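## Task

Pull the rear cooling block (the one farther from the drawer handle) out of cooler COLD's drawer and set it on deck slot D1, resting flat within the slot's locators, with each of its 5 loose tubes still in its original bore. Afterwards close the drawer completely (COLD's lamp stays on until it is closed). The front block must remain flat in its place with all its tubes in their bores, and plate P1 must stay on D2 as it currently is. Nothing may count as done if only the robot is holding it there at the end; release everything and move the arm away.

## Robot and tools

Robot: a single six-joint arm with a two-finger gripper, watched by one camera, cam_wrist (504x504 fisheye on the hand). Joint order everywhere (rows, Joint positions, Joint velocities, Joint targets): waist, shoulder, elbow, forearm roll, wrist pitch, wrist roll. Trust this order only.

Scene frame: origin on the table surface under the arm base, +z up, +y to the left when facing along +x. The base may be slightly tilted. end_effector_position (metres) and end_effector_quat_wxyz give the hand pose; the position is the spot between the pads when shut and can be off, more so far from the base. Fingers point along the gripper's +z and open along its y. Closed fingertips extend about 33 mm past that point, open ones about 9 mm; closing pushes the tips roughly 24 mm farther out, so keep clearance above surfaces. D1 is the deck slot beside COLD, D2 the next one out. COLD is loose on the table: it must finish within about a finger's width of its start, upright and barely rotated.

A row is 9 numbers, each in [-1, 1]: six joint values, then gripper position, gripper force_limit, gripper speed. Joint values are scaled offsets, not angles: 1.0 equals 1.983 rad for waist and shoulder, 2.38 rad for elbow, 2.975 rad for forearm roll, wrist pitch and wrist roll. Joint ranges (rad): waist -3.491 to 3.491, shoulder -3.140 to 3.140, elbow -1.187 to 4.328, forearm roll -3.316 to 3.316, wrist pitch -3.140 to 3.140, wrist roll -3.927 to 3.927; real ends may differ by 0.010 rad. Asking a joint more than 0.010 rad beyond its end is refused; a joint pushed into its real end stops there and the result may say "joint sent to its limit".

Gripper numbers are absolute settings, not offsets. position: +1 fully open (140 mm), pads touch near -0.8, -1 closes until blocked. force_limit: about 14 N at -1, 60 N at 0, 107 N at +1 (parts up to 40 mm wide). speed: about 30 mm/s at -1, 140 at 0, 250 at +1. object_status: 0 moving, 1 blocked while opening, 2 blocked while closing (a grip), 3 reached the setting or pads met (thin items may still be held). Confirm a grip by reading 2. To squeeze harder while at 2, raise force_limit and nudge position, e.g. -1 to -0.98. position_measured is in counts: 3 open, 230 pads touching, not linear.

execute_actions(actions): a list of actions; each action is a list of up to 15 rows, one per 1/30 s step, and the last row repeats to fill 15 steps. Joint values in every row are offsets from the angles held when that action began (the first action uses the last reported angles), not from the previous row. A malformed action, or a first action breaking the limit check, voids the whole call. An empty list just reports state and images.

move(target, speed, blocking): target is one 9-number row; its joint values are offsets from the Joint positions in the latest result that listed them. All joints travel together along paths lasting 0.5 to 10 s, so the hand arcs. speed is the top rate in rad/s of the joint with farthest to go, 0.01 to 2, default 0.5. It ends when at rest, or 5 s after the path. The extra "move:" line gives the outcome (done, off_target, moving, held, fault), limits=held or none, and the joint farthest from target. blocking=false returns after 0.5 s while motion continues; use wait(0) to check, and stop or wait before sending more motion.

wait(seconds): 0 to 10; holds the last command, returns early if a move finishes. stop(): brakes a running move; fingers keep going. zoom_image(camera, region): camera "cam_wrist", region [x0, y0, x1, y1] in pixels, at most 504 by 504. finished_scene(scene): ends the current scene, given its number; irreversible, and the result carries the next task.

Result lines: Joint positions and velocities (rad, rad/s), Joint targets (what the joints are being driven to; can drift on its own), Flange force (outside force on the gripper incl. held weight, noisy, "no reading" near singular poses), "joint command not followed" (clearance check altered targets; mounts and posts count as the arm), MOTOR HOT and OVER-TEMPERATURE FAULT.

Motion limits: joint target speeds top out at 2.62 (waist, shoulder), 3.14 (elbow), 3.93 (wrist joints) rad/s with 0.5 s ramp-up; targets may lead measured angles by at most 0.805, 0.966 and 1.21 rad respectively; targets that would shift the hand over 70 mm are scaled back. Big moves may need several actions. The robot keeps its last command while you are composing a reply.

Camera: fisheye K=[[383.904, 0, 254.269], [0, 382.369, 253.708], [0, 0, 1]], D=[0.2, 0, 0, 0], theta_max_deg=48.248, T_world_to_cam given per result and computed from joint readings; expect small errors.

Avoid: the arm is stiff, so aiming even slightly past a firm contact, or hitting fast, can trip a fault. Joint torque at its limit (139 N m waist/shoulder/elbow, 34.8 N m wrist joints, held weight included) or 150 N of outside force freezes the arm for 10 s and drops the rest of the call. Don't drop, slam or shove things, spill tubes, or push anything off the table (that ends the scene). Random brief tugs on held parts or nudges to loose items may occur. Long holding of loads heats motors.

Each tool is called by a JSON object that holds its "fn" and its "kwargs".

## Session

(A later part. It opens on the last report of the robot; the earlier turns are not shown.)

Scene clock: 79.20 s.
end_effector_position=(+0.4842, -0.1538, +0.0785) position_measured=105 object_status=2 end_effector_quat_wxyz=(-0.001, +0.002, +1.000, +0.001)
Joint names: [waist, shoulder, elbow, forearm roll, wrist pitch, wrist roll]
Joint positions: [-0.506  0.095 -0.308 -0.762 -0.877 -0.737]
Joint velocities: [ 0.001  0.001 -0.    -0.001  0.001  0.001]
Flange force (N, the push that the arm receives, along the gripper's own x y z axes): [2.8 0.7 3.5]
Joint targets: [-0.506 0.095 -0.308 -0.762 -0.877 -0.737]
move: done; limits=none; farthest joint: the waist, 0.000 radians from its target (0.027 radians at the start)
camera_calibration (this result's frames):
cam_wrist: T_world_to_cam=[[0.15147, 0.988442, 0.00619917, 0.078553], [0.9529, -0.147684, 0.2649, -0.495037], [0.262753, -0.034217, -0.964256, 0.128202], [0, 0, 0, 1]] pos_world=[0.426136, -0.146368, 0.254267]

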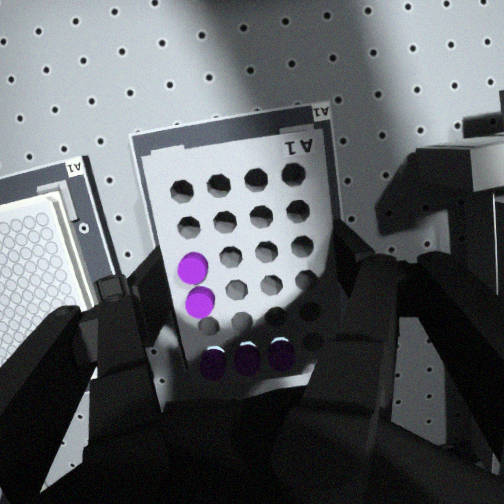

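{"fn": "move", "kwargs": {"target": [-0.0005,0.0013,0.0019,0,-0.0006,0,-1,0.3,-1], "speed": 0.02}}

{"fn": "move", "kwargs": {"target": [0.0034,0.0051,0.0002,-0.0012,0.0039,0.0008,-1,0.3,-1], "speed": 0.01}}

{"fn": "zoom_image", "kwargs": {"camera": "cam_wrist", "region": [100,80,380,300]}}

Scene clock: 81.20 s.
end_effector_position=(+0.4858, -0.1545, +0.0786) position_measured=105 object_status=2 end_effector_quat_wxyz=(-0.001, +0.002, +1.000, +0.001)
Joint names: [waist, shoulder, elbow, forearm roll, wrist pitch, wrist roll]
Joint positions: [-0.507  0.097 -0.303 -0.762 -0.879 -0.737]
Joint velocities: [-0.001  0.001 -0.001  0.001 -0.     0.   ]
Flange force (N, the push that the arm receives, along the gripper's own x y z axes): [2.0 2.1 2.9]
Joint targets: [-0.507 0.097 -0.303 -0.762 -0.879 -0.737]
move: done; limits=none; farthest joint: the waist, 0.000 radians from its target (0.001 radians at the start)
camera_calibration (this result's frames):
cam_wrist: T_world_to_cam=[[0.151191, 0.988482, 0.00662336, 0.0790993], [0.952749, -0.147505, 0.265542, -0.496673], [0.26346, -0.0338371, -0.964077, 0.12757], [0, 0, 0, 1]] pos_world=[0.427636, -0.147133, 0.25435]

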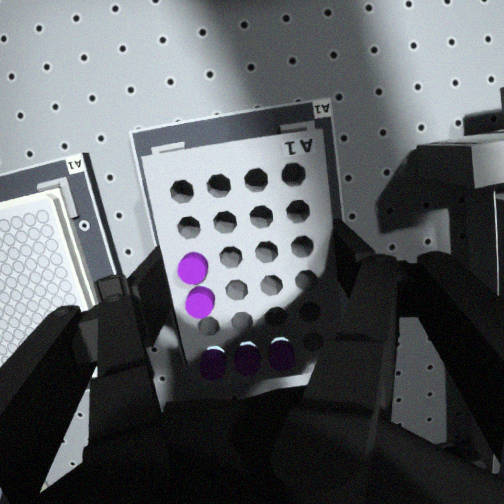

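Scene clock: 82.57 s.
end_effector_position=(+0.4859, -0.1547, +0.0730) position_measured=105 object_status=2 end_effector_quat_wxyz=(-0.001, +0.002, +1.000, +0.001)
Joint names: [waist, shoulder, elbow, forearm roll, wrist pitch, wrist roll]
Joint positions: [-0.5    0.107 -0.303 -0.765 -0.867 -0.735]
Joint velocities: [-0.     0.001  0.003 -0.     0.001  0.   ]
Flange force (N, the push that the arm receives, along the gripper's own x y z axes): [-0.5 -1.1 4.8]
Joint targets: [-0.500 0.107 -0.303 -0.765 -0.867 -0.735]
move: done; limits=none; farthest joint: the waist, 0.000 radians from its target (0.007 radians at the start)
camera_calibration (this result's frames):
cam_wrist: T_world_to_cam=[[0.151073, 0.988505, 0.00585359, 0.0794789], [0.952842, -0.147194, 0.265378, -0.495236], [0.263189, -0.0345138, -0.964127, 0.122189], [0, 0, 0, 1]] pos_world=[0.427716, -0.147244, 0.248766]

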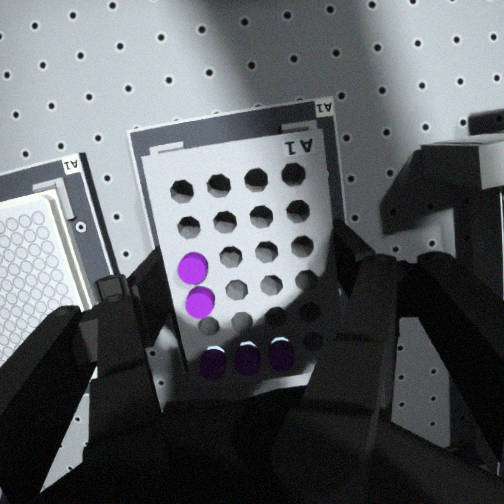

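Region (100, 80, 380, 300) of cam_wrist's 504x504 image, scaled by 1.800, with more detail than that image has; it fills the top 396 rows of this view, and the rest is white.

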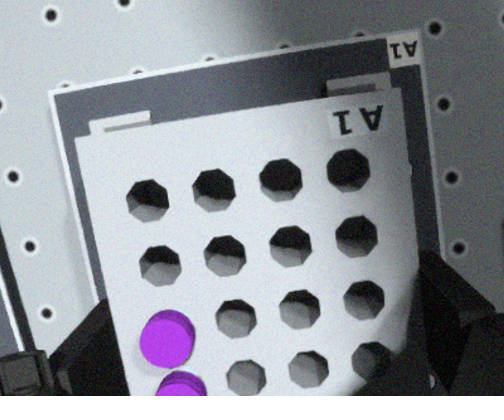

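{"fn": "move", "kwargs": {"target": [0.002,0.0029,0.0001,-0.0007,0.0022,0.0004,-1,0.3,-1], "speed": 0.01}}

{"fn": "move", "kwargs": {"target": [0.0013,0.0019,0.0001,-0.0004,0.0014,0.0003,-1,0.3,-1], "speed": 0.01}}

Scene clock: 83.80 s.
end_effector_position=(+0.4858, -0.1548, +0.0699) position_measured=105 object_status=2 end_effector_quat_wxyz=(-0.001, +0.002, +1.000, +0.001)
Joint names: [waist, shoulder, elbow, forearm roll, wrist pitch, wrist roll]
Joint positions: [-0.496  0.113 -0.303 -0.767 -0.861 -0.733]
Joint velocities: [ 0.     0.    -0.001 -0.001  0.001 -0.   ]
Flange force (N, the push that the arm receives, along the gripper's own x y z axes): [24.6 4.8 -38.8]
Joint targets: [-0.496 0.113 -0.303 -0.767 -0.861 -0.733]
move: done; limits=none; farthest joint: the wrist pitch, 0.001 radians from its target (0.007 radians at the start)
camera_calibration (this result's frames):
cam_wrist: T_world_to_cam=[[0.151028, 0.988515, 0.00543213, 0.0796223], [0.952941, -0.14705, 0.265105, -0.494348], [0.262859, -0.0348618, -0.964204, 0.119243], [0, 0, 0, 1]] pos_world=[0.427715, -0.147244, 0.245596]

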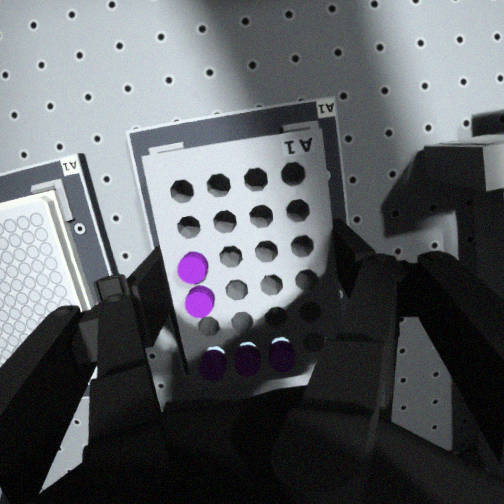

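Scene clock: 84.50 s.
end_effector_position=(+0.4859, -0.1549, +0.0679) position_measured=105 object_status=2 end_effector_quat_wxyz=(-0.001, +0.002, +1.000, +0.000)
Joint names: [waist, shoulder, elbow, forearm roll, wrist pitch, wrist roll]
Joint positions: [-0.494  0.116 -0.303 -0.768 -0.857 -0.733]
Joint velocities: [ 0.001  0.002  0.001 -0.001  0.001 -0.   ]
Flange force (N, the push that the arm receives, along the gripper's own x y z axes): [39.1 23.6 -122.7]
Joint targets: [-0.494 0.117 -0.303 -0.768 -0.857 -0.733]
move: done; limits=none; farthest joint: the waist, 0.001 radians from its target (0.003 radians at the start)
camera_calibration (this result's frames):
cam_wrist: T_world_to_cam=[[0.150579, 0.988585, 0.00504344, 0.0799354], [0.953048, -0.146519, 0.265011, -0.493866], [0.262725, -0.0350986, -0.964232, 0.117402], [0, 0, 0, 1]] pos_world=[0.427797, -0.147263, 0.243679]

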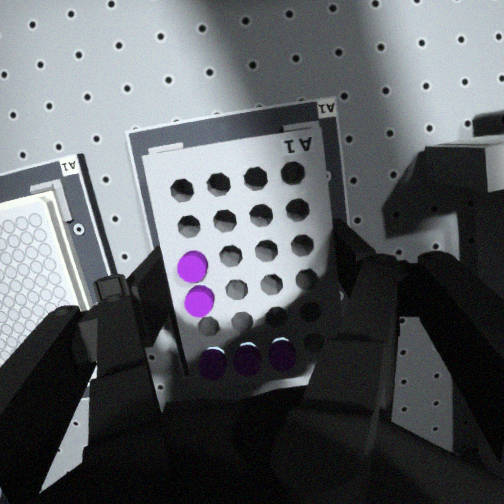

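{"fn": "move", "kwargs": {"target": [-0.0026,-0.0038,-0.0002,0.0008,-0.0028,-0.0005,-1,0.3,-1], "speed": 0.02}}

{"fn": "move", "kwargs": {"target": [-0.0003,-0.0008,-0.0013,0,0.0005,0,-1,0.3,-1], "speed": 0.01}}

{"fn": "move", "kwargs": {"target": [0.0016,0.0024,0.0001,-0.0005,0.0018,0.0003,-1,0.3,-1], "speed": 0.01}}

{"fn": "zoom_image", "kwargs": {"camera": "cam_wrist", "region": [100,80,380,300]}}

Scene clock: 85.90 s.
end_effector_position=(+0.4860, -0.1548, +0.0721) position_measured=105 object_status=2 end_effector_quat_wxyz=(-0.001, +0.002, +1.000, +0.001)
Joint names: [waist, shoulder, elbow, forearm roll, wrist pitch, wrist roll]
Joint positions: [-0.499  0.109 -0.303 -0.766 -0.865 -0.734]
Joint velocities: [-0.001 -0.001  0.001  0.001 -0.001 -0.001]
Flange force (N, the push that the arm receives, along the gripper's own x y z axes): [-0.4 -17.2 9.3]
Joint targets: [-0.499 0.109 -0.303 -0.766 -0.865 -0.734]
move: done; limits=none; farthest joint: the elbow, 0.001 radians from its target (0.001 radians at the start)
camera_calibration (this result's frames):
cam_wrist: T_world_to_cam=[[0.15074, 0.988557, 0.00563156, 0.0796721], [0.952854, -0.146809, 0.265549, -0.495032], [0.263338, -0.034663, -0.964081, 0.121119], [0, 0, 0, 1]] pos_world=[0.427788, -0.147237, 0.247775]

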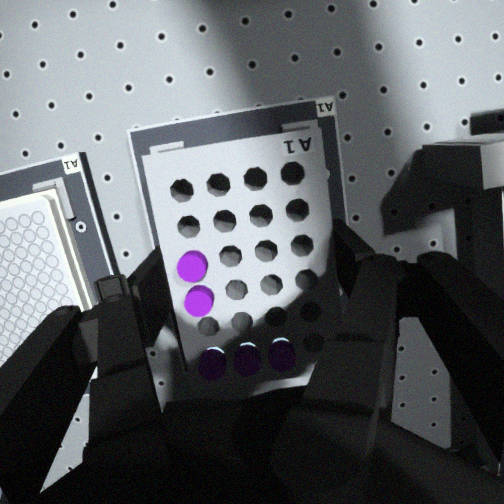

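Scene clock: 86.60 s.
end_effector_position=(+0.4848, -0.1550, +0.0722) position_measured=105 object_status=2 end_effector_quat_wxyz=(-0.001, +0.002, +1.000, +0.000)
Joint names: [waist, shoulder, elbow, forearm roll, wrist pitch, wrist roll]
Joint positions: [-0.5    0.107 -0.306 -0.766 -0.864 -0.734]
Joint velocities: [ 0.    -0.001 -0.001 -0.001  0.     0.   ]
Flange force (N, the push that the arm receives, along the gripper's own x y z axes): [-2.1 -6.5 3.7]
Joint targets: [-0.500 0.107 -0.306 -0.766 -0.864 -0.734]
move: done; limits=none; farthest joint: the waist, 0.000 radians from its target (0.001 radians at the start)
camera_calibration (this result's frames):
cam_wrist: T_world_to_cam=[[0.151955, 0.988377, 0.00455974, 0.0795295], [0.952691, -0.147694, 0.265643, -0.494036], [0.263229, -0.0360218, -0.964061, 0.121436], [0, 0, 0, 1]] pos_world=[0.426614, -0.147197, 0.247946]

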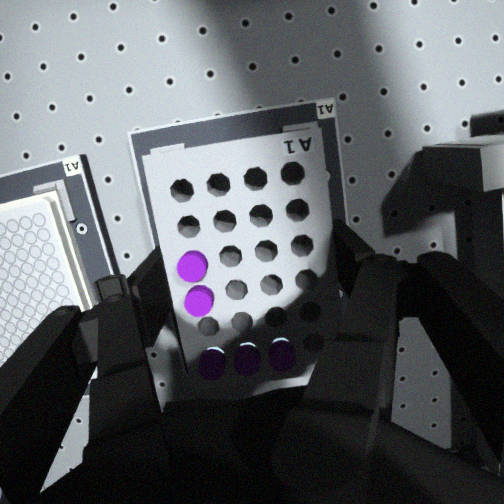

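Scene clock: 87.37 s.
end_effector_position=(+0.4847, -0.1551, +0.0696) position_measured=105 object_status=2 end_effector_quat_wxyz=(-0.001, +0.002, +1.000, -0.000)
Joint names: [waist, shoulder, elbow, forearm roll, wrist pitch, wrist roll]
Joint positions: [-0.496  0.112 -0.306 -0.767 -0.858 -0.733]
Joint velocities: [-0.    -0.     0.     0.001  0.001  0.   ]
Flange force (N, the push that the arm receives, along the gripper's own x y z axes): [1.7 -2.5 0.7]
Joint targets: [-0.496 0.112 -0.306 -0.767 -0.858 -0.733]
move: done; limits=none; farthest joint: the waist, 0.000 radians from its target (0.003 radians at the start)
camera_calibration (this result's frames):
cam_wrist: T_world_to_cam=[[0.152003, 0.988372, 0.00411138, 0.0796811], [0.95278, -0.147633, 0.265357, -0.493299], [0.262878, -0.0364177, -0.964142, 0.119062], [0, 0, 0, 1]] pos_world=[0.426595, -0.147246, 0.245365]

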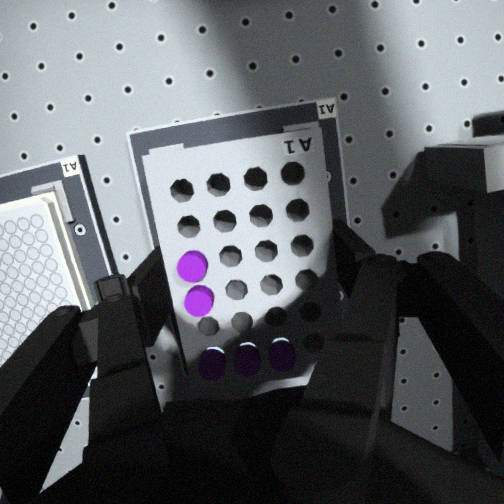

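Region (100, 80, 380, 300) of cam_wrist's 504x504 image, scaled by 1.800, with more detail than that image has; it fills the top 396 rows of this view, and the rest is white.

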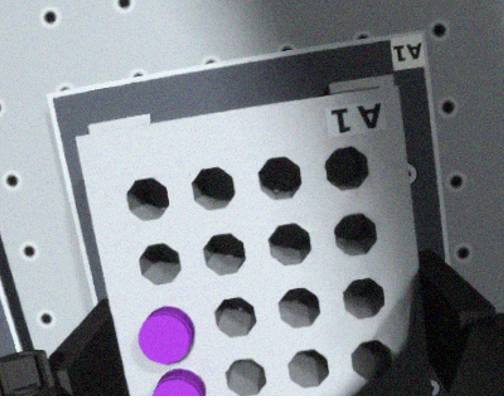

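{"fn": "move", "kwargs": {"target": [0.0006,0.0008,0,-0.0002,0.0006,0.0001,-1,0.3,-1], "speed": 0.01}}

Scene clock: 88.47 s.
end_effector_position=(+0.4847, -0.1551, +0.0688) position_measured=105 object_status=2 end_effector_quat_wxyz=(-0.001, +0.002, +1.000, -0.000)
Joint names: [waist, shoulder, elbow, forearm roll, wrist pitch, wrist roll]
Joint positions: [-0.495  0.114 -0.306 -0.768 -0.857 -0.733]
Joint velocities: [-0.     0.001  0.001 -0.001  0.    -0.   ]
Flange force (N, the push that the arm receives, along the gripper's own x y z axes): [4.6 2.3 -18.1]
Joint targets: [-0.495 0.114 -0.306 -0.768 -0.857 -0.733]
move: done; limits=none; farthest joint: the waist, 0.000 radians from its target (0.002 radians at the start)
camera_calibration (this result's frames):
cam_wrist: T_world_to_cam=[[0.151947, 0.98838, 0.00406006, 0.0796693], [0.952819, -0.14757, 0.265255, -0.493041], [0.262772, -0.0364362, -0.96417, 0.118273], [0, 0, 0, 1]] pos_world=[0.426594, -0.147192, 0.244494]

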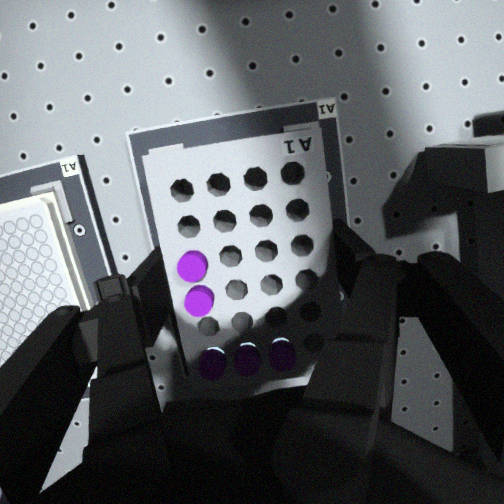

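Releasing and rising to inspect.

{"fn": "move", "kwargs": {"target": [0,0,0,0,0,0,0.33,0,-0.5]}}

{"fn": "move", "kwargs": {"target": [-0.0645,-0.0787,0.0113,0.0208,-0.0726,-0.0134,0.33,0,0], "speed": 0.15}}

{"fn": "zoom_image", "kwargs": {"camera": "cam_wrist", "region": [130,90,370,330]}}

Scene clock: 90.07 s.
end_effector_position=(+0.4847, -0.1550, +0.0687) position_measured=87 object_status=3 end_effector_quat_wxyz=(-0.001, +0.002, +1.000, -0.000)
Joint names: [waist, shoulder, elbow, forearm roll, wrist pitch, wrist roll]
Joint positions: [-0.495  0.114 -0.306 -0.768 -0.857 -0.733]
Joint velocities: [-0.    -0.     0.001  0.001  0.     0.   ]
Flange force (N, the push that the arm receives, along the gripper's own x y z axes): [-0.9 -0.2 -4.0]
Joint targets: [-0.495 0.114 -0.306 -0.768 -0.857 -0.733]
move: done; limits=none; farthest joint: the waist, 0.000 radians from its target (0.000 radians at the start)
camera_calibration (this result's frames):
cam_wrist: T_world_to_cam=[[0.15208, 0.988359, 0.00416552, 0.0795581], [0.952783, -0.147724, 0.265296, -0.493042], [0.262823, -0.0363773, -0.964158, 0.118223], [0, 0, 0, 1]] pos_world=[0.426591, -0.147165, 0.244457]

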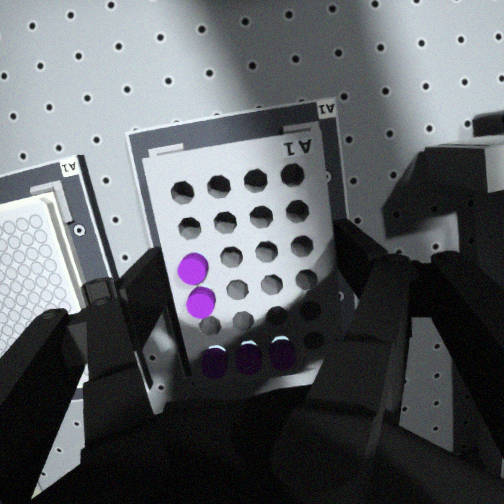

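Scene clock: 91.90 s.
end_effector_position=(+0.4863, -0.1552, +0.1695) position_measured=87 object_status=3 end_effector_quat_wxyz=(-0.000, +0.003, +1.000, +0.000)
Joint names: [waist, shoulder, elbow, forearm roll, wrist pitch, wrist roll]
Joint positions: [-0.623 -0.042 -0.279 -0.706 -1.073 -0.773]
Joint velocities: [-0.001 -0.002  0.     0.    -0.001 -0.   ]
Flange force (N, the push that the arm receives, along the gripper's own x y z axes): [0.6 -1.7 -5.8]
Joint targets: [-0.623 -0.042 -0.279 -0.706 -1.073 -0.773]
move: done; limits=none; farthest joint: the waist, 0.000 radians from its target (0.128 radians at the start)
camera_calibration (this result's frames):
cam_wrist: T_world_to_cam=[[0.153267, 0.988171, 0.00526978, 0.0782867], [0.952053, -0.14909, 0.267145, -0.521484], [0.264771, -0.0359276, -0.963642, 0.214013], [0, 0, 0, 1]] pos_world=[0.427818, -0.14742, 0.345131]

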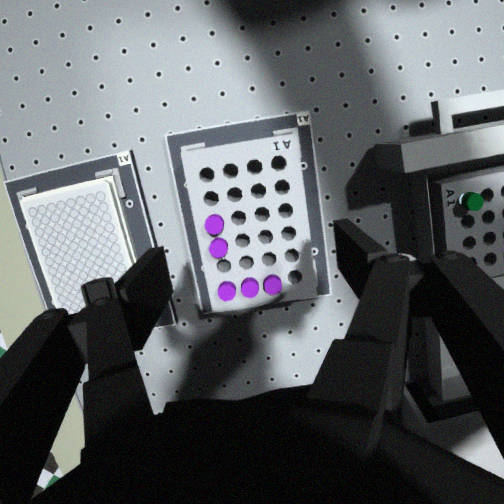

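Region (130, 90, 370, 330) of cam_wrist's 504x504 image, scaled by 2.100, with more detail than that image has.

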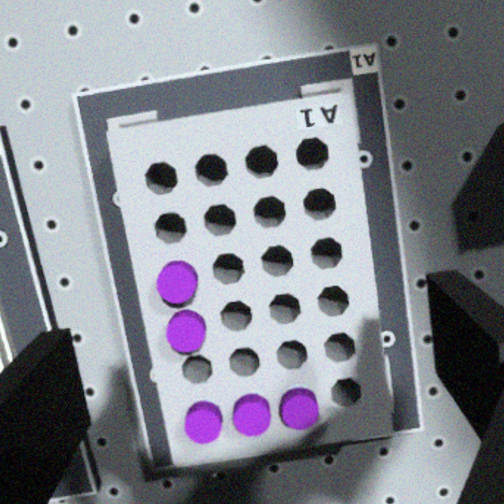

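{"fn": "move", "kwargs": {"target": [0.4297,-0.298,-0.2197,0.1637,0.1183,0.2145,-0.4,0,0], "speed": 0.6}}

Scene clock: 94.40 s.
end_effector_position=(+0.4093, +0.0541, +0.1401) position_measured=179 object_status=3 end_effector_quat_wxyz=(-0.001, +0.730, -0.684, -0.000)
Joint names: [waist, shoulder, elbow, forearm roll, wrist pitch, wrist roll]
Joint positions: [ 0.229 -0.633 -0.802 -0.219 -0.721 -0.135]
Joint velocities: [ 0.001 -0.001 -0.     0.001  0.     0.   ]
Flange force (N, the push that the arm receives, along the gripper's own x y z axes): no reading
Joint targets: [0.229 -0.633 -0.802 -0.219 -0.721 -0.135]
move: done; limits=none; farthest joint: the waist, 0.000 radians from its target (0.852 radians at the start)
camera_calibration (this result's frames):
cam_wrist: T_world_to_cam=[[-0.996577, 0.0825843, 0.0038622, 0.403255], [0.0805819, 0.959846, 0.268705, -0.112704], [0.0184837, 0.268096, -0.963215, 0.29783], [0, 0, 0, 1]] pos_world=[0.405451, -0.00497101, 0.315601]

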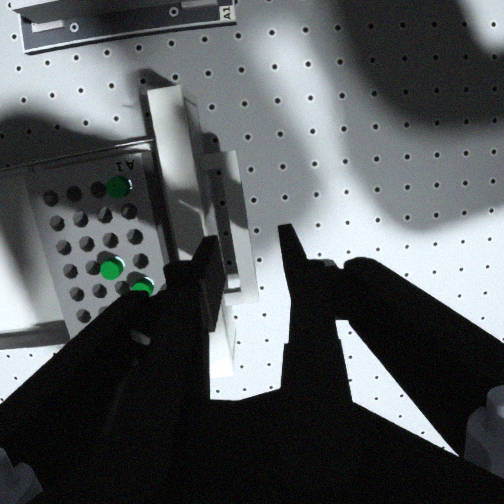

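{"fn": "move", "kwargs": {"target": [0.0202,0.0968,-0.008,-0.0092,0.0716,0.0067,-0.4,0,0], "speed": 0.1}}

{"fn": "move", "kwargs": {"target": [-0.0524,0.0842,0.1034,-0.0267,-0.0353,0.0454,-0.4,0,0], "speed": 0.11}}

{"fn": "move", "kwargs": {"target": [-0.0303,0.0761,0.1034,-0.005,-0.0366,0.0128,-0.4,0,0], "speed": 0.13}}

{"fn": "move", "kwargs": {"target": [-0.0125,0.0465,0.0686,0.001,-0.0243,0,-0.4,0,0], "speed": 0.08}}

Scene clock: 97.53 s.
end_effector_position=(+0.4092, +0.0546, +0.0759) position_measured=179 object_status=3 end_effector_quat_wxyz=(-0.000, +0.730, -0.684, -0.001)
Joint names: [waist, shoulder, elbow, forearm roll, wrist pitch, wrist roll]
Joint positions: [ 0.269 -0.441 -0.821 -0.247 -0.508 -0.115]
Joint velocities: [-0.     0.001  0.001 -0.     0.001 -0.   ]
Flange force (N, the push that the arm receives, along the gripper's own x y z axes): no reading
Joint targets: [0.269 -0.441 -0.821 -0.247 -0.508 -0.115]
move: done; limits=none; farthest joint: the waist, 0.000 radians from its target (0.040 radians at the start)
camera_calibration (this result's frames):
cam_wrist: T_world_to_cam=[[-0.996585, 0.0824163, 0.00512297, 0.403263], [0.0807572, 0.959818, 0.268753, -0.095984], [0.0172325, 0.268249, -0.963195, 0.236405], [0, 0, 0, 1]] pos_world=[0.405563, -0.00452381, 0.251435]

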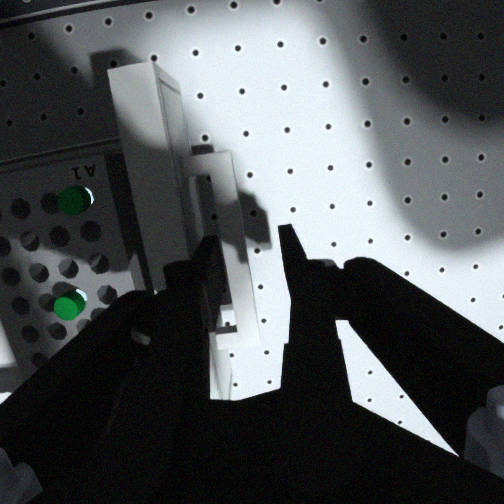

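Scene clock: 100.13 s.
end_effector_position=(+0.4888, +0.0593, +0.0753) position_measured=179 object_status=3 end_effector_quat_wxyz=(+0.000, +0.730, -0.683, -0.001)
Joint names: [waist, shoulder, elbow, forearm roll, wrist pitch, wrist roll]
Joint positions: [ 0.165 -0.274 -0.575 -0.326 -0.613  0.02 ]
Joint velocities: [-0.     0.001  0.    -0.001 -0.     0.001]
Flange force (N, the push that the arm receives, along the gripper's own x y z axes): [-0.4 4.7 -6.6]
Joint targets: [0.165 -0.274 -0.575 -0.326 -0.613 0.020]
move: done; limits=none; farthest joint: the waist, 0.000 radians from its target (0.104 radians at the start)
camera_calibration (this result's frames):
cam_wrist: T_world_to_cam=[[-0.996615, 0.0819675, 0.0063835, 0.482155], [0.0806706, 0.959951, 0.268303, -0.106679], [0.0158643, 0.26791, -0.963313, 0.233858], [0, 0, 0, 1]] pos_world=[0.485418, 0.000233033, 0.250824]

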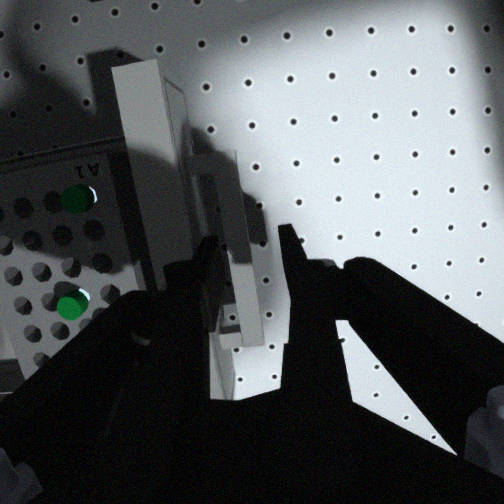

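Scene clock: 102.40 s.
end_effector_position=(+0.5737, +0.0646, +0.0753) position_measured=179 object_status=3 end_effector_quat_wxyz=(+0.000, +0.730, -0.684, -0.001)
Joint names: [waist, shoulder, elbow, forearm roll, wrist pitch, wrist roll]
Joint positions: [ 0.105 -0.124 -0.329 -0.341 -0.722  0.058]
Joint velocities: [-0.     0.002  0.002 -0.    -0.     0.   ]
Flange force (N, the push that the arm receives, along the gripper's own x y z axes): [-0.3 3.2 -4.9]
Joint targets: [0.105 -0.124 -0.329 -0.341 -0.722 0.058]
move: done; limits=none; farthest joint: the shoulder, 0.001 radians from its target (0.151 radians at the start)
camera_calibration (this result's frames):
cam_wrist: T_world_to_cam=[[-0.996602, 0.0821228, 0.00629086, 0.566298], [0.0807993, 0.960006, 0.268066, -0.118665], [0.015975, 0.267663, -0.96338, 0.231034], [0, 0, 0, 1]] pos_world=[0.570272, 0.00557351, 0.250821]

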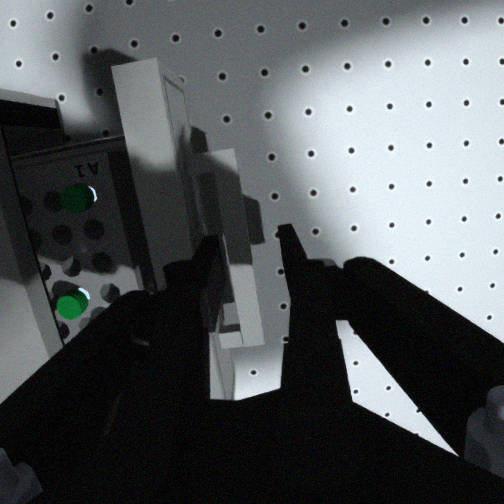

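Scene clock: 104.77 s.
end_effector_position=(+0.6294, +0.0695, +0.0765) position_measured=179 object_status=3 end_effector_quat_wxyz=(-0.001, +0.730, -0.684, -0.000)
Joint names: [waist, shoulder, elbow, forearm roll, wrist pitch, wrist roll]
Joint positions: [ 0.08  -0.031 -0.166 -0.338 -0.794  0.058]
Joint velocities: [-0.001  0.001  0.002 -0.001 -0.001  0.   ]
Flange force (N, the push that the arm receives, along the gripper's own x y z axes): [-0.6 5.1 -5.3]
Joint targets: [0.080 -0.031 -0.165 -0.338 -0.794 0.058]
move: done; limits=none; farthest joint: the waist, 0.000 radians from its target (0.025 radians at the start)
camera_calibration (this result's frames):
cam_wrist: T_world_to_cam=[[-0.996578, 0.0825778, 0.00358204, 0.621534], [0.0804844, 0.959622, 0.269532, -0.128104], [0.01882, 0.268898, -0.962985, 0.228098], [0, 0, 0, 1]] pos_world=[0.625425, 0.0102713, 0.251957]

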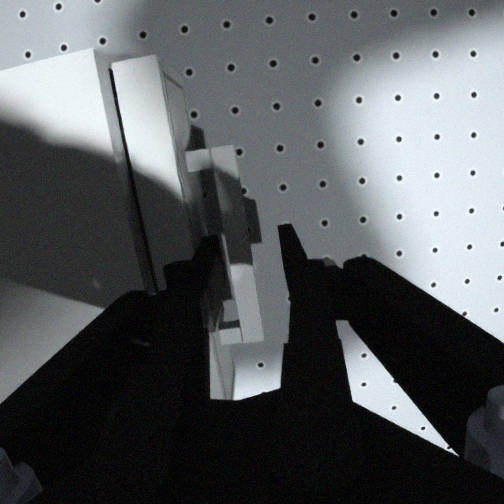

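Drawer nearly shut; now slowly pushing the cooler back about 34 mm to its starting spot.

{"fn": "move", "kwargs": {"target": [-0.0035,0.0161,0.0229,0.0007,-0.0084,-0.0003,-0.4,0,0], "speed": 0.02}}

{"fn": "move", "kwargs": {"target": [-0.004,0.0181,0.026,0.0007,-0.0094,-0.0003,-0.4,0,0], "speed": 0.025}}

Scene clock: 116.47 s.
end_effector_position=(+0.6344, +0.0697, +0.0759) position_measured=179 object_status=3 end_effector_quat_wxyz=(+0.001, +0.730, -0.684, -0.002)
Joint names: [waist, shoulder, elbow, forearm roll, wrist pitch, wrist roll]
Joint positions: [ 0.077 -0.018 -0.144 -0.337 -0.808  0.058]
Joint velocities: [ 0.     0.    -0.001 -0.001  0.     0.   ]
Flange force (N, the push that the arm receives, along the gripper's own x y z axes): [-5.6 64.9 -33.2]
Joint targets: [0.077 -0.018 -0.143 -0.337 -0.805 0.058]
TORQUE FAULT: the external load on the wrist pitch reached its load limit, and the arm stopped for 10 seconds. That time counts as 20 of the actions that you can send in this scene. The arm's remaining commands of this call were not run. The arm holds where it stopped, with its grip as last carried out, and accepts commands again: back off and push less far. The arm stops again, at the same cost, whenever a joint's load reaches its limit.
move: fault; limits=none; farthest joint: the elbow, 0.033 radians from its target (0.054 radians at the start)
camera_calibration (this result's frames):
cam_wrist: T_world_to_cam=[[-0.996533, 0.0827034, 0.00901655, 0.626098], [0.0820792, 0.959715, 0.268718, -0.129501], [0.0135706, 0.268527, -0.963177, 0.230793], [0, 0, 0, 1]] pos_world=[0.631425, 0.0105294, 0.251448]

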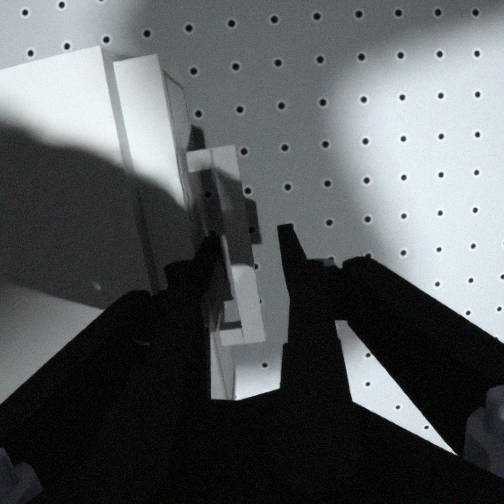

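not run: a fault stop came before this call.

{"fn": "move", "kwargs": {"target": [-0.0006,-0.0016,0.0002,0,-0.0013,0,-0.52,0,-1], "speed": 0.01}}

{"fn": "move", "kwargs": {"target": [-0.0008,0.003,0.0044,0,-0.0016,0,-0.6,0,-1], "speed": 0.01}}

{"fn": "zoom_image", "kwargs": {"camera": "cam_wrist", "region": [130,130,370,370]}}

Scene clock: 117.93 s.
end_effector_position=(+0.6345, +0.0698, +0.0779) position_measured=195 object_status=3 end_effector_quat_wxyz=(+0.001, +0.730, -0.684, -0.002)
Joint names: [waist, shoulder, elbow, forearm roll, wrist pitch, wrist roll]
Joint positions: [ 0.076 -0.021 -0.144 -0.337 -0.812  0.058]
Joint velocities: [-0.    -0.001  0.001  0.001 -0.001  0.001]
Flange force (N, the push that the arm receives, along the gripper's own x y z axes): [0.8 1.2 -5.0]
Joint targets: [0.076 -0.021 -0.144 -0.337 -0.812 0.058]
move: done; limits=none; farthest joint: the waist, 0.000 radians from its target (0.002 radians at the start)
camera_calibration (this result's frames):
cam_wrist: T_world_to_cam=[[-0.996531, 0.0827325, 0.00904867, 0.626154], [0.0821135, 0.959666, 0.268883, -0.1301], [0.0135616, 0.268693, -0.96313, 0.232613], [0, 0, 0, 1]] pos_world=[0.63151, 0.0105482, 0.253352]

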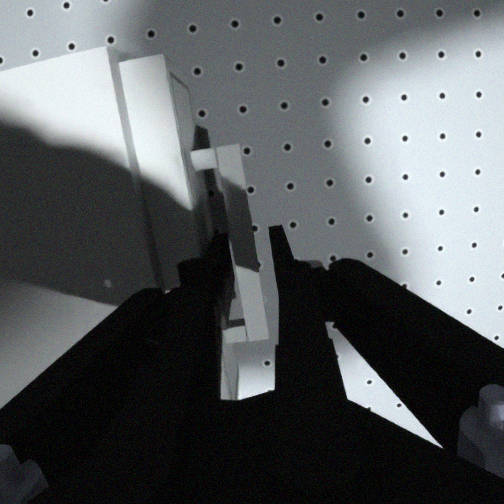

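Scene clock: 119.20 s.
end_effector_position=(+0.6379, +0.0700, +0.0779) position_measured=205 object_status=3 end_effector_quat_wxyz=(+0.001, +0.730, -0.684, -0.002)
Joint names: [waist, shoulder, elbow, forearm roll, wrist pitch, wrist roll]
Joint positions: [ 0.075 -0.015 -0.133 -0.337 -0.816  0.058]
Joint velocities: [-0.     0.001 -0.001  0.    -0.    -0.   ]
Flange force (N, the push that the arm receives, along the gripper's own x y z axes): [1.8 0.8 -4.6]
Joint targets: [0.075 -0.015 -0.133 -0.337 -0.816 0.058]
move: done; limits=none; farthest joint: the waist, 0.000 radians from its target (0.002 radians at the start)
camera_calibration (this result's frames):
cam_wrist: T_world_to_cam=[[-0.996521, 0.0828547, 0.00903437, 0.629474], [0.0822254, 0.959618, 0.269023, -0.130657], [0.0136202, 0.268829, -0.963091, 0.232496], [0, 0, 0, 1]] pos_world=[0.63486, 0.010724, 0.253377]

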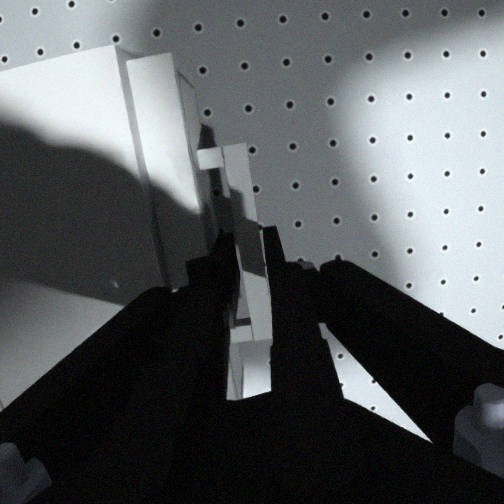

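Region (130, 130, 370, 370) of cam_wrist's 504x504 image, scaled by 2.100, with more detail than that image has.

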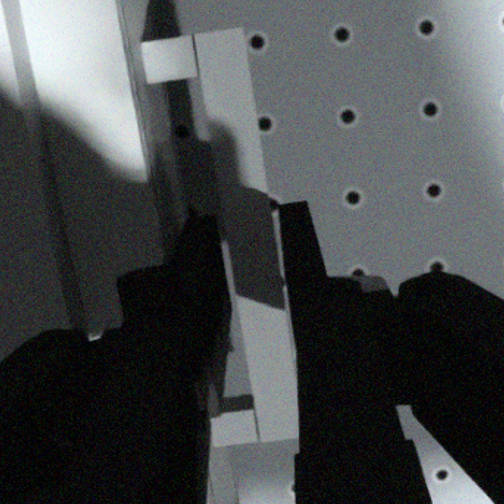

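{"fn": "move", "kwargs": {"target": [0,0,0,0,0,0,-1,0.5,-1]}}

{"fn": "move", "kwargs": {"target": [-0.0009,0.003,0.0051,0,-0.0021,0,-1,0.5,-1], "speed": 0.01}}

Scene clock: 120.33 s.
end_effector_position=(+0.6379, +0.0700, +0.0779) position_measured=219 object_status=2 end_effector_quat_wxyz=(+0.001, +0.730, -0.684, -0.002)
Joint names: [waist, shoulder, elbow, forearm roll, wrist pitch, wrist roll]
Joint positions: [ 0.075 -0.015 -0.133 -0.337 -0.816  0.058]
Joint velocities: [ 0.     0.001  0.001  0.001 -0.    -0.   ]
Flange force (N, the push that the arm receives, along the gripper's own x y z axes): [-1.4 14.7 -26.5]
Joint targets: [0.075 -0.015 -0.133 -0.337 -0.816 0.058]
move: done; limits=none; farthest joint: the waist, 0.000 radians from its target (0.000 radians at the start)
camera_calibration (this result's frames):
cam_wrist: T_world_to_cam=[[-0.996519, 0.0828732, 0.00901798, 0.629496], [0.082239, 0.959619, 0.269012, -0.130653], [0.01364, 0.268817, -0.963095, 0.232484], [0, 0, 0, 1]] pos_world=[0.634879, 0.0107133, 0.253375]

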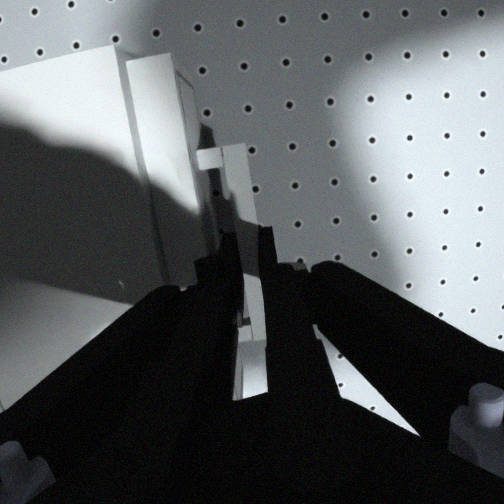

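Scene clock: 131.60 s.
end_effector_position=(+0.6397, +0.0701, +0.0780) position_measured=219 object_status=2 end_effector_quat_wxyz=(+0.002, +0.730, -0.684, -0.004)
Joint names: [waist, shoulder, elbow, forearm roll, wrist pitch, wrist roll]
Joint positions: [ 0.073 -0.01  -0.123 -0.337 -0.825  0.058]
Joint velocities: [ 0.    -0.001 -0.     0.    -0.    -0.   ]
Flange force (N, the push that the arm receives, along the gripper's own x y z axes): [-4.4 57.3 -40.0]
Joint targets: [0.073 -0.010 -0.122 -0.337 -0.822 0.058]
TORQUE FAULT: the external load on the wrist pitch reached its load limit, and the arm stopped for 10 seconds. That time counts as 20 of the actions that you can send in this scene. The arm's remaining commands of this call were not run. The arm holds where it stopped, with its grip as last carried out, and accepts commands again: back off and push less far. The arm stops again, at the same cost, whenever a joint's load reaches its limit.
move: fault; limits=none; farthest joint: the wrist pitch, 0.003 radians from its target (0.006 radians at the start)
camera_calibration (this result's frames):
cam_wrist: T_world_to_cam=[[-0.996463, 0.0830115, 0.0130623, 0.630922], [0.0834623, 0.959583, 0.268766, -0.131751], [0.00977633, 0.268906, -0.963117, 0.235045], [0, 0, 0, 1]] pos_world=[0.637389, 0.010847, 0.253545]

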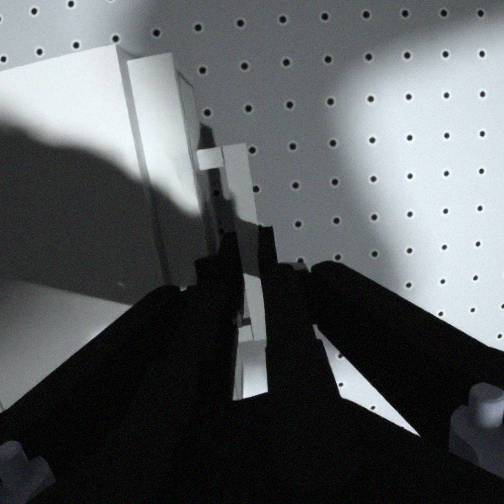

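{"fn": "move", "kwargs": {"target": [-0.0005,-0.0012,0.0002,0,0,0,-1,0.5,-1], "speed": 0.01}}

Scene clock: 132.67 s.
end_effector_position=(+0.6410, +0.0702, +0.0796) position_measured=219 object_status=2 end_effector_quat_wxyz=(+0.001, +0.730, -0.684, -0.003)
Joint names: [waist, shoulder, elbow, forearm roll, wrist pitch, wrist roll]
Joint positions: [ 0.072 -0.012 -0.122 -0.337 -0.825  0.058]
Joint velocities: [ 0.    -0.     0.002 -0.001 -0.    -0.   ]
Flange force (N, the push that the arm receives, along the gripper's own x y z axes): [0.0 19.6 20.4]
Joint targets: [0.072 -0.012 -0.123 -0.337 -0.825 0.058]
move: done; limits=none; farthest joint: the waist, 0.000 radians from its target (0.001 radians at the start)
camera_calibration (this result's frames):
cam_wrist: T_world_to_cam=[[-0.9965, 0.0830151, 0.00981293, 0.632523], [0.0825867, 0.959535, 0.269205, -0.131822], [0.0129322, 0.269073, -0.963033, 0.23448], [0, 0, 0, 1]] pos_world=[0.638163, 0.0108864, 0.255092]

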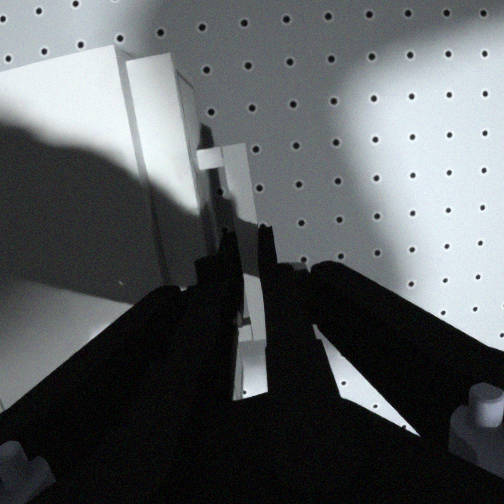

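{"fn": "move", "kwargs": {"target": [-0.0012,0.0038,0.0065,0,-0.0024,0,-1,0.5,-1], "speed": 0.01}}

Scene clock: 134.87 s.
end_effector_position=(+0.6463, +0.0707, +0.0803) position_measured=219 object_status=2 end_effector_quat_wxyz=(+0.000, +0.730, -0.684, -0.002)
Joint names: [waist, shoulder, elbow, forearm roll, wrist pitch, wrist roll]
Joint positions: [ 0.07  -0.005 -0.107 -0.337 -0.832  0.058]
Joint velocities: [-0.    -0.    -0.001  0.002 -0.     0.   ]
Flange force (N, the push that the arm receives, along the gripper's own x y z axes): [1.5 31.4 20.8]
Joint targets: [0.070 -0.005 -0.107 -0.337 -0.832 0.058]
move: done; limits=none; farthest joint: the waist, 0.000 radians from its target (0.002 radians at the start)
camera_calibration (this result's frames):
cam_wrist: T_world_to_cam=[[-0.99652, 0.0828971, 0.00873511, 0.637854], [0.0821754, 0.959421, 0.269737, -0.132687], [0.0139798, 0.269516, -0.962894, 0.234245], [0, 0, 0, 1]] pos_world=[0.643264, 0.0112933, 0.255771]

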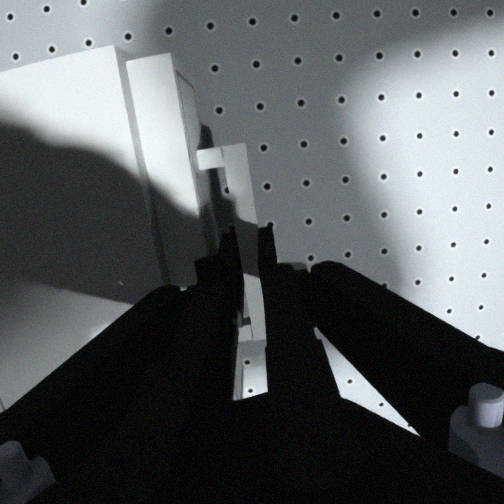

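Sliding now. Continuing in two 12 mm steps.

{"fn": "move", "kwargs": {"target": [-0.0028,0.0103,0.0161,0,-0.0057,0,-1,0.5,-1], "speed": 0.015}}

{"fn": "move", "kwargs": {"target": [-0.0028,0.0106,0.0163,0,-0.0057,0,-1,0.5,-1], "speed": 0.015}}

Scene clock: 138.13 s.
end_effector_position=(+0.6589, +0.0716, +0.0811) position_measured=219 object_status=2 end_effector_quat_wxyz=(-0.000, +0.730, -0.684, -0.002)
Joint names: [waist, shoulder, elbow, forearm roll, wrist pitch, wrist roll]
Joint positions: [ 0.064  0.016 -0.069 -0.337 -0.849  0.058]
Joint velocities: [ 0.     0.001  0.    -0.001 -0.     0.   ]
Flange force (N, the push that the arm receives, along the gripper's own x y z axes): [0.8 34.5 19.3]
Joint targets: [0.064 0.016 -0.069 -0.337 -0.849 0.058]
move: done; limits=none; farthest joint: the waist, 0.000 radians from its target (0.005 radians at the start)
camera_calibration (this result's frames):
cam_wrist: T_world_to_cam=[[-0.996545, 0.0827394, 0.00719459, 0.650486], [0.0815934, 0.959205, 0.270683, -0.134477], [0.015495, 0.270334, -0.962642, 0.233494], [0, 0, 0, 1]] pos_world=[0.655593, 0.0120486, 0.256492]

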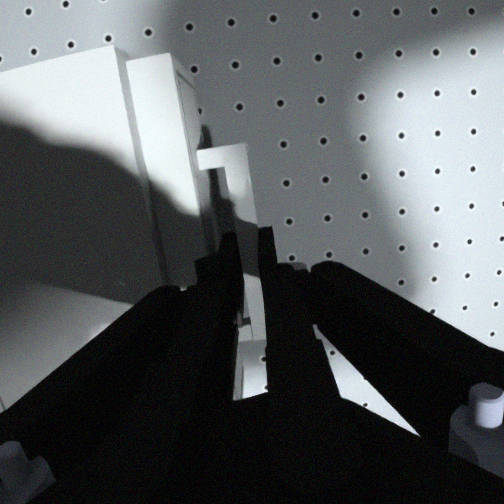

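Scene clock: 140.93 s.
end_effector_position=(+0.6716, +0.0723, +0.0817) position_measured=219 object_status=2 end_effector_quat_wxyz=(-0.001, +0.730, -0.684, -0.002)
Joint names: [waist, shoulder, elbow, forearm roll, wrist pitch, wrist roll]
Joint positions: [ 0.059  0.037 -0.03  -0.337 -0.866  0.058]
Joint velocities: [-0.     0.001  0.    -0.    -0.001 -0.   ]
Flange force (N, the push that the arm receives, along the gripper's own x y z axes): [-0.6 27.8 22.3]
Joint targets: [0.058 0.037 -0.030 -0.337 -0.866 0.058]
move: done; limits=none; farthest joint: the waist, 0.000 radians from its target (0.006 radians at the start)
camera_calibration (this result's frames):
cam_wrist: T_world_to_cam=[[-0.996574, 0.0825127, 0.00556174, 0.663186], [0.0809184, 0.959015, 0.271555, -0.135985], [0.017073, 0.271075, -0.962407, 0.23259], [0, 0, 0, 1]] pos_world=[0.667947, 0.0126406, 0.257085]

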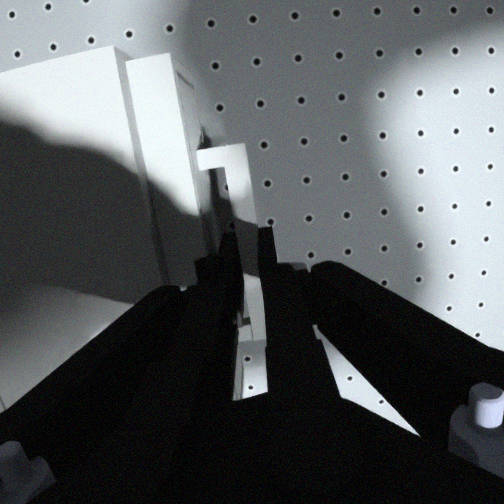

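{"fn": "move", "kwargs": {"target": [0.0004,0.0008,-0.0004,0,0.0009,0,-1,0.5,-1], "speed": 0.01}}

{"fn": "move", "kwargs": {"target": [0,0,0,0,0,0,-0.6,0,-1]}}

{"fn": "move", "kwargs": {"target": [-0.0136,-0.037,0.0036,0,-0.029,0,-0.6,0,0], "speed": 0.05}}

{"fn": "move", "kwargs": {"target": [-0.0295,-0.0605,-0.0012,-0.0027,-0.044,0.0168,1,0,0], "speed": 0.3}}

Scene clock: 142.70 s.
end_effector_position=(+0.6713, +0.0722, +0.0805) position_measured=219 object_status=2 end_effector_quat_wxyz=(-0.001, +0.730, -0.684, -0.002)
Joint names: [waist, shoulder, elbow, forearm roll, wrist pitch, wrist roll]
Joint positions: [ 0.059  0.038 -0.031 -0.337 -0.864  0.058]
Joint velocities: [-0.     0.001 -0.    -0.001  0.001 -0.   ]
Flange force (N, the push that the arm receives, along the gripper's own x y z axes): [1.5 25.0 19.9]
Joint targets: [0.059 0.038 -0.031 -0.337 -0.864 0.058]
move: done; limits=none; farthest joint: the waist, 0.001 radians from its target (0.001 radians at the start)
camera_calibration (this result's frames):
cam_wrist: T_world_to_cam=[[-0.996572, 0.0825418, 0.00549698, 0.662986], [0.0809304, 0.959038, 0.27147, -0.135587], [0.0171358, 0.270984, -0.962431, 0.231376], [0, 0, 0, 1]] pos_world=[0.667722, 0.0126094, 0.255847]

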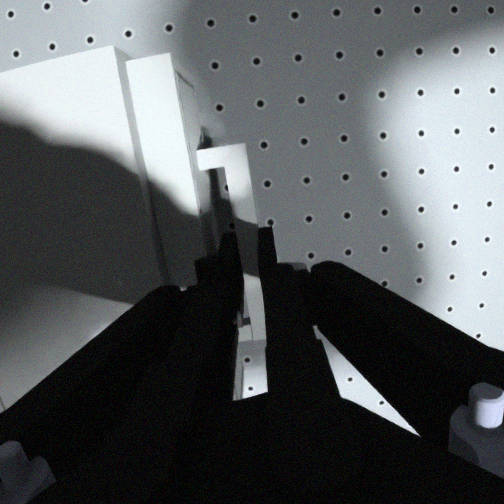

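Scene clock: 143.23 s.
end_effector_position=(+0.6715, +0.0723, +0.0805) position_measured=205 object_status=3 end_effector_quat_wxyz=(-0.001, +0.730, -0.684, -0.002)
Joint names: [waist, shoulder, elbow, forearm roll, wrist pitch, wrist roll]
Joint positions: [ 0.059  0.038 -0.031 -0.337 -0.864  0.058]
Joint velocities: [-0.    -0.001 -0.001 -0.    -0.     0.001]
Flange force (N, the push that the arm receives, along the gripper's own x y z axes): [0.9 4.3 -5.1]
Joint targets: [0.059 0.038 -0.031 -0.337 -0.864 0.058]
move: done; limits=none; farthest joint: the waist, 0.000 radians from its target (0.000 radians at the start)
camera_calibration (this result's frames):
cam_wrist: T_world_to_cam=[[-0.996577, 0.0824953, 0.00533454, 0.663116], [0.0808407, 0.959031, 0.271523, -0.135592], [0.0172834, 0.271025, -0.962417, 0.231305], [0, 0, 0, 1]] pos_world=[0.66781, 0.0126436, 0.25589]

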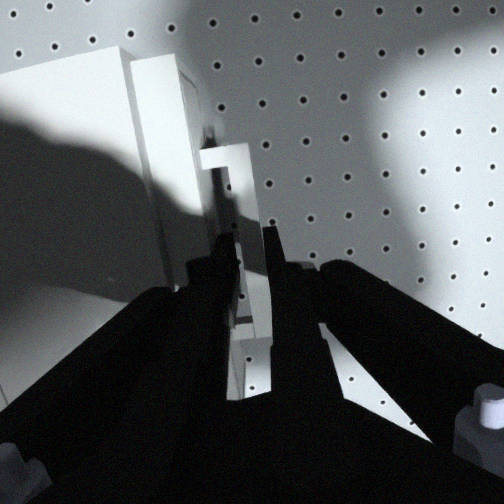

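Scene clock: 145.27 s.
end_effector_position=(+0.6703, +0.0730, +0.1274) position_measured=205 object_status=3 end_effector_quat_wxyz=(-0.002, +0.730, -0.683, -0.002)
Joint names: [waist, shoulder, elbow, forearm roll, wrist pitch, wrist roll]
Joint positions: [ 0.032 -0.035 -0.022 -0.337 -0.95   0.058]
Joint velocities: [-0.001 -0.001 -0.     0.    -0.001 -0.   ]
Flange force (N, the push that the arm receives, along the gripper's own x y z axes): [1.8 1.2 -5.6]
Joint targets: [0.032 -0.035 -0.022 -0.337 -0.950 0.058]
move: done; limits=none; farthest joint: the waist, 0.000 radians from its target (0.027 radians at the start)
camera_calibration (this result's frames):
cam_wrist: T_world_to_cam=[[-0.996645, 0.0816624, 0.00551558, 0.661711], [0.0800611, 0.958658, 0.273064, -0.148599], [0.0170115, 0.27259, -0.96198, 0.276251], [0, 0, 0, 1]] pos_world=[0.666688, 0.0131157, 0.302675]

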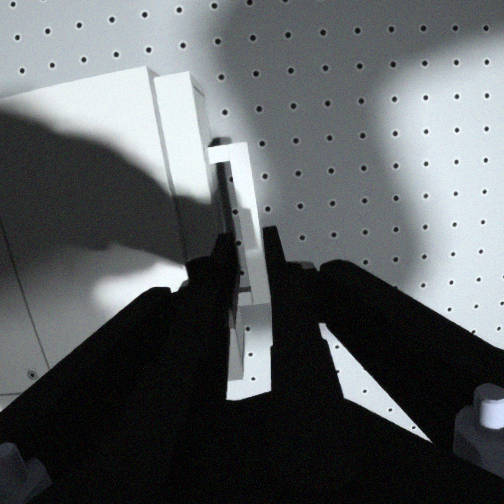

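Scene clock: 146.40 s.
end_effector_position=(+0.6547, +0.0660, +0.1998) position_measured=3 object_status=3 end_effector_quat_wxyz=(+0.000, +0.742, -0.671, -0.001)
Joint names: [waist, shoulder, elbow, forearm roll, wrist pitch, wrist roll]
Joint positions: [-0.026 -0.155 -0.025 -0.345 -1.081  0.108]
Joint velocities: [ 0.    -0.     0.001  0.001  0.    -0.   ]
Flange force (N, the push that the arm receives, along the gripper's own x y z axes): [2.1 0.7 -4.7]
Joint targets: [-0.026 -0.155 -0.025 -0.345 -1.081 0.108]
move: done; limits=none; farthest joint: the waist, 0.000 radians from its target (0.059 radians at the start)
camera_calibration (this result's frames):
cam_wrist: T_world_to_cam=[[-0.998863, 0.0472765, 0.00610045, 0.649948], [0.0471799, 0.962221, 0.26815, -0.138048], [0.00680723, 0.268133, -0.963358, 0.355349], [0, 0, 0, 1]] pos_world=[0.653303, 0.00682432, 0.375381]

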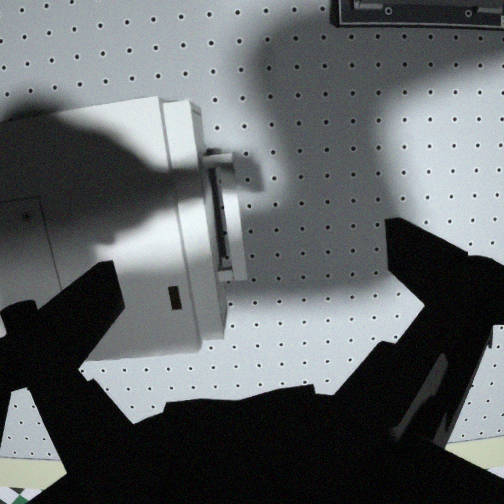

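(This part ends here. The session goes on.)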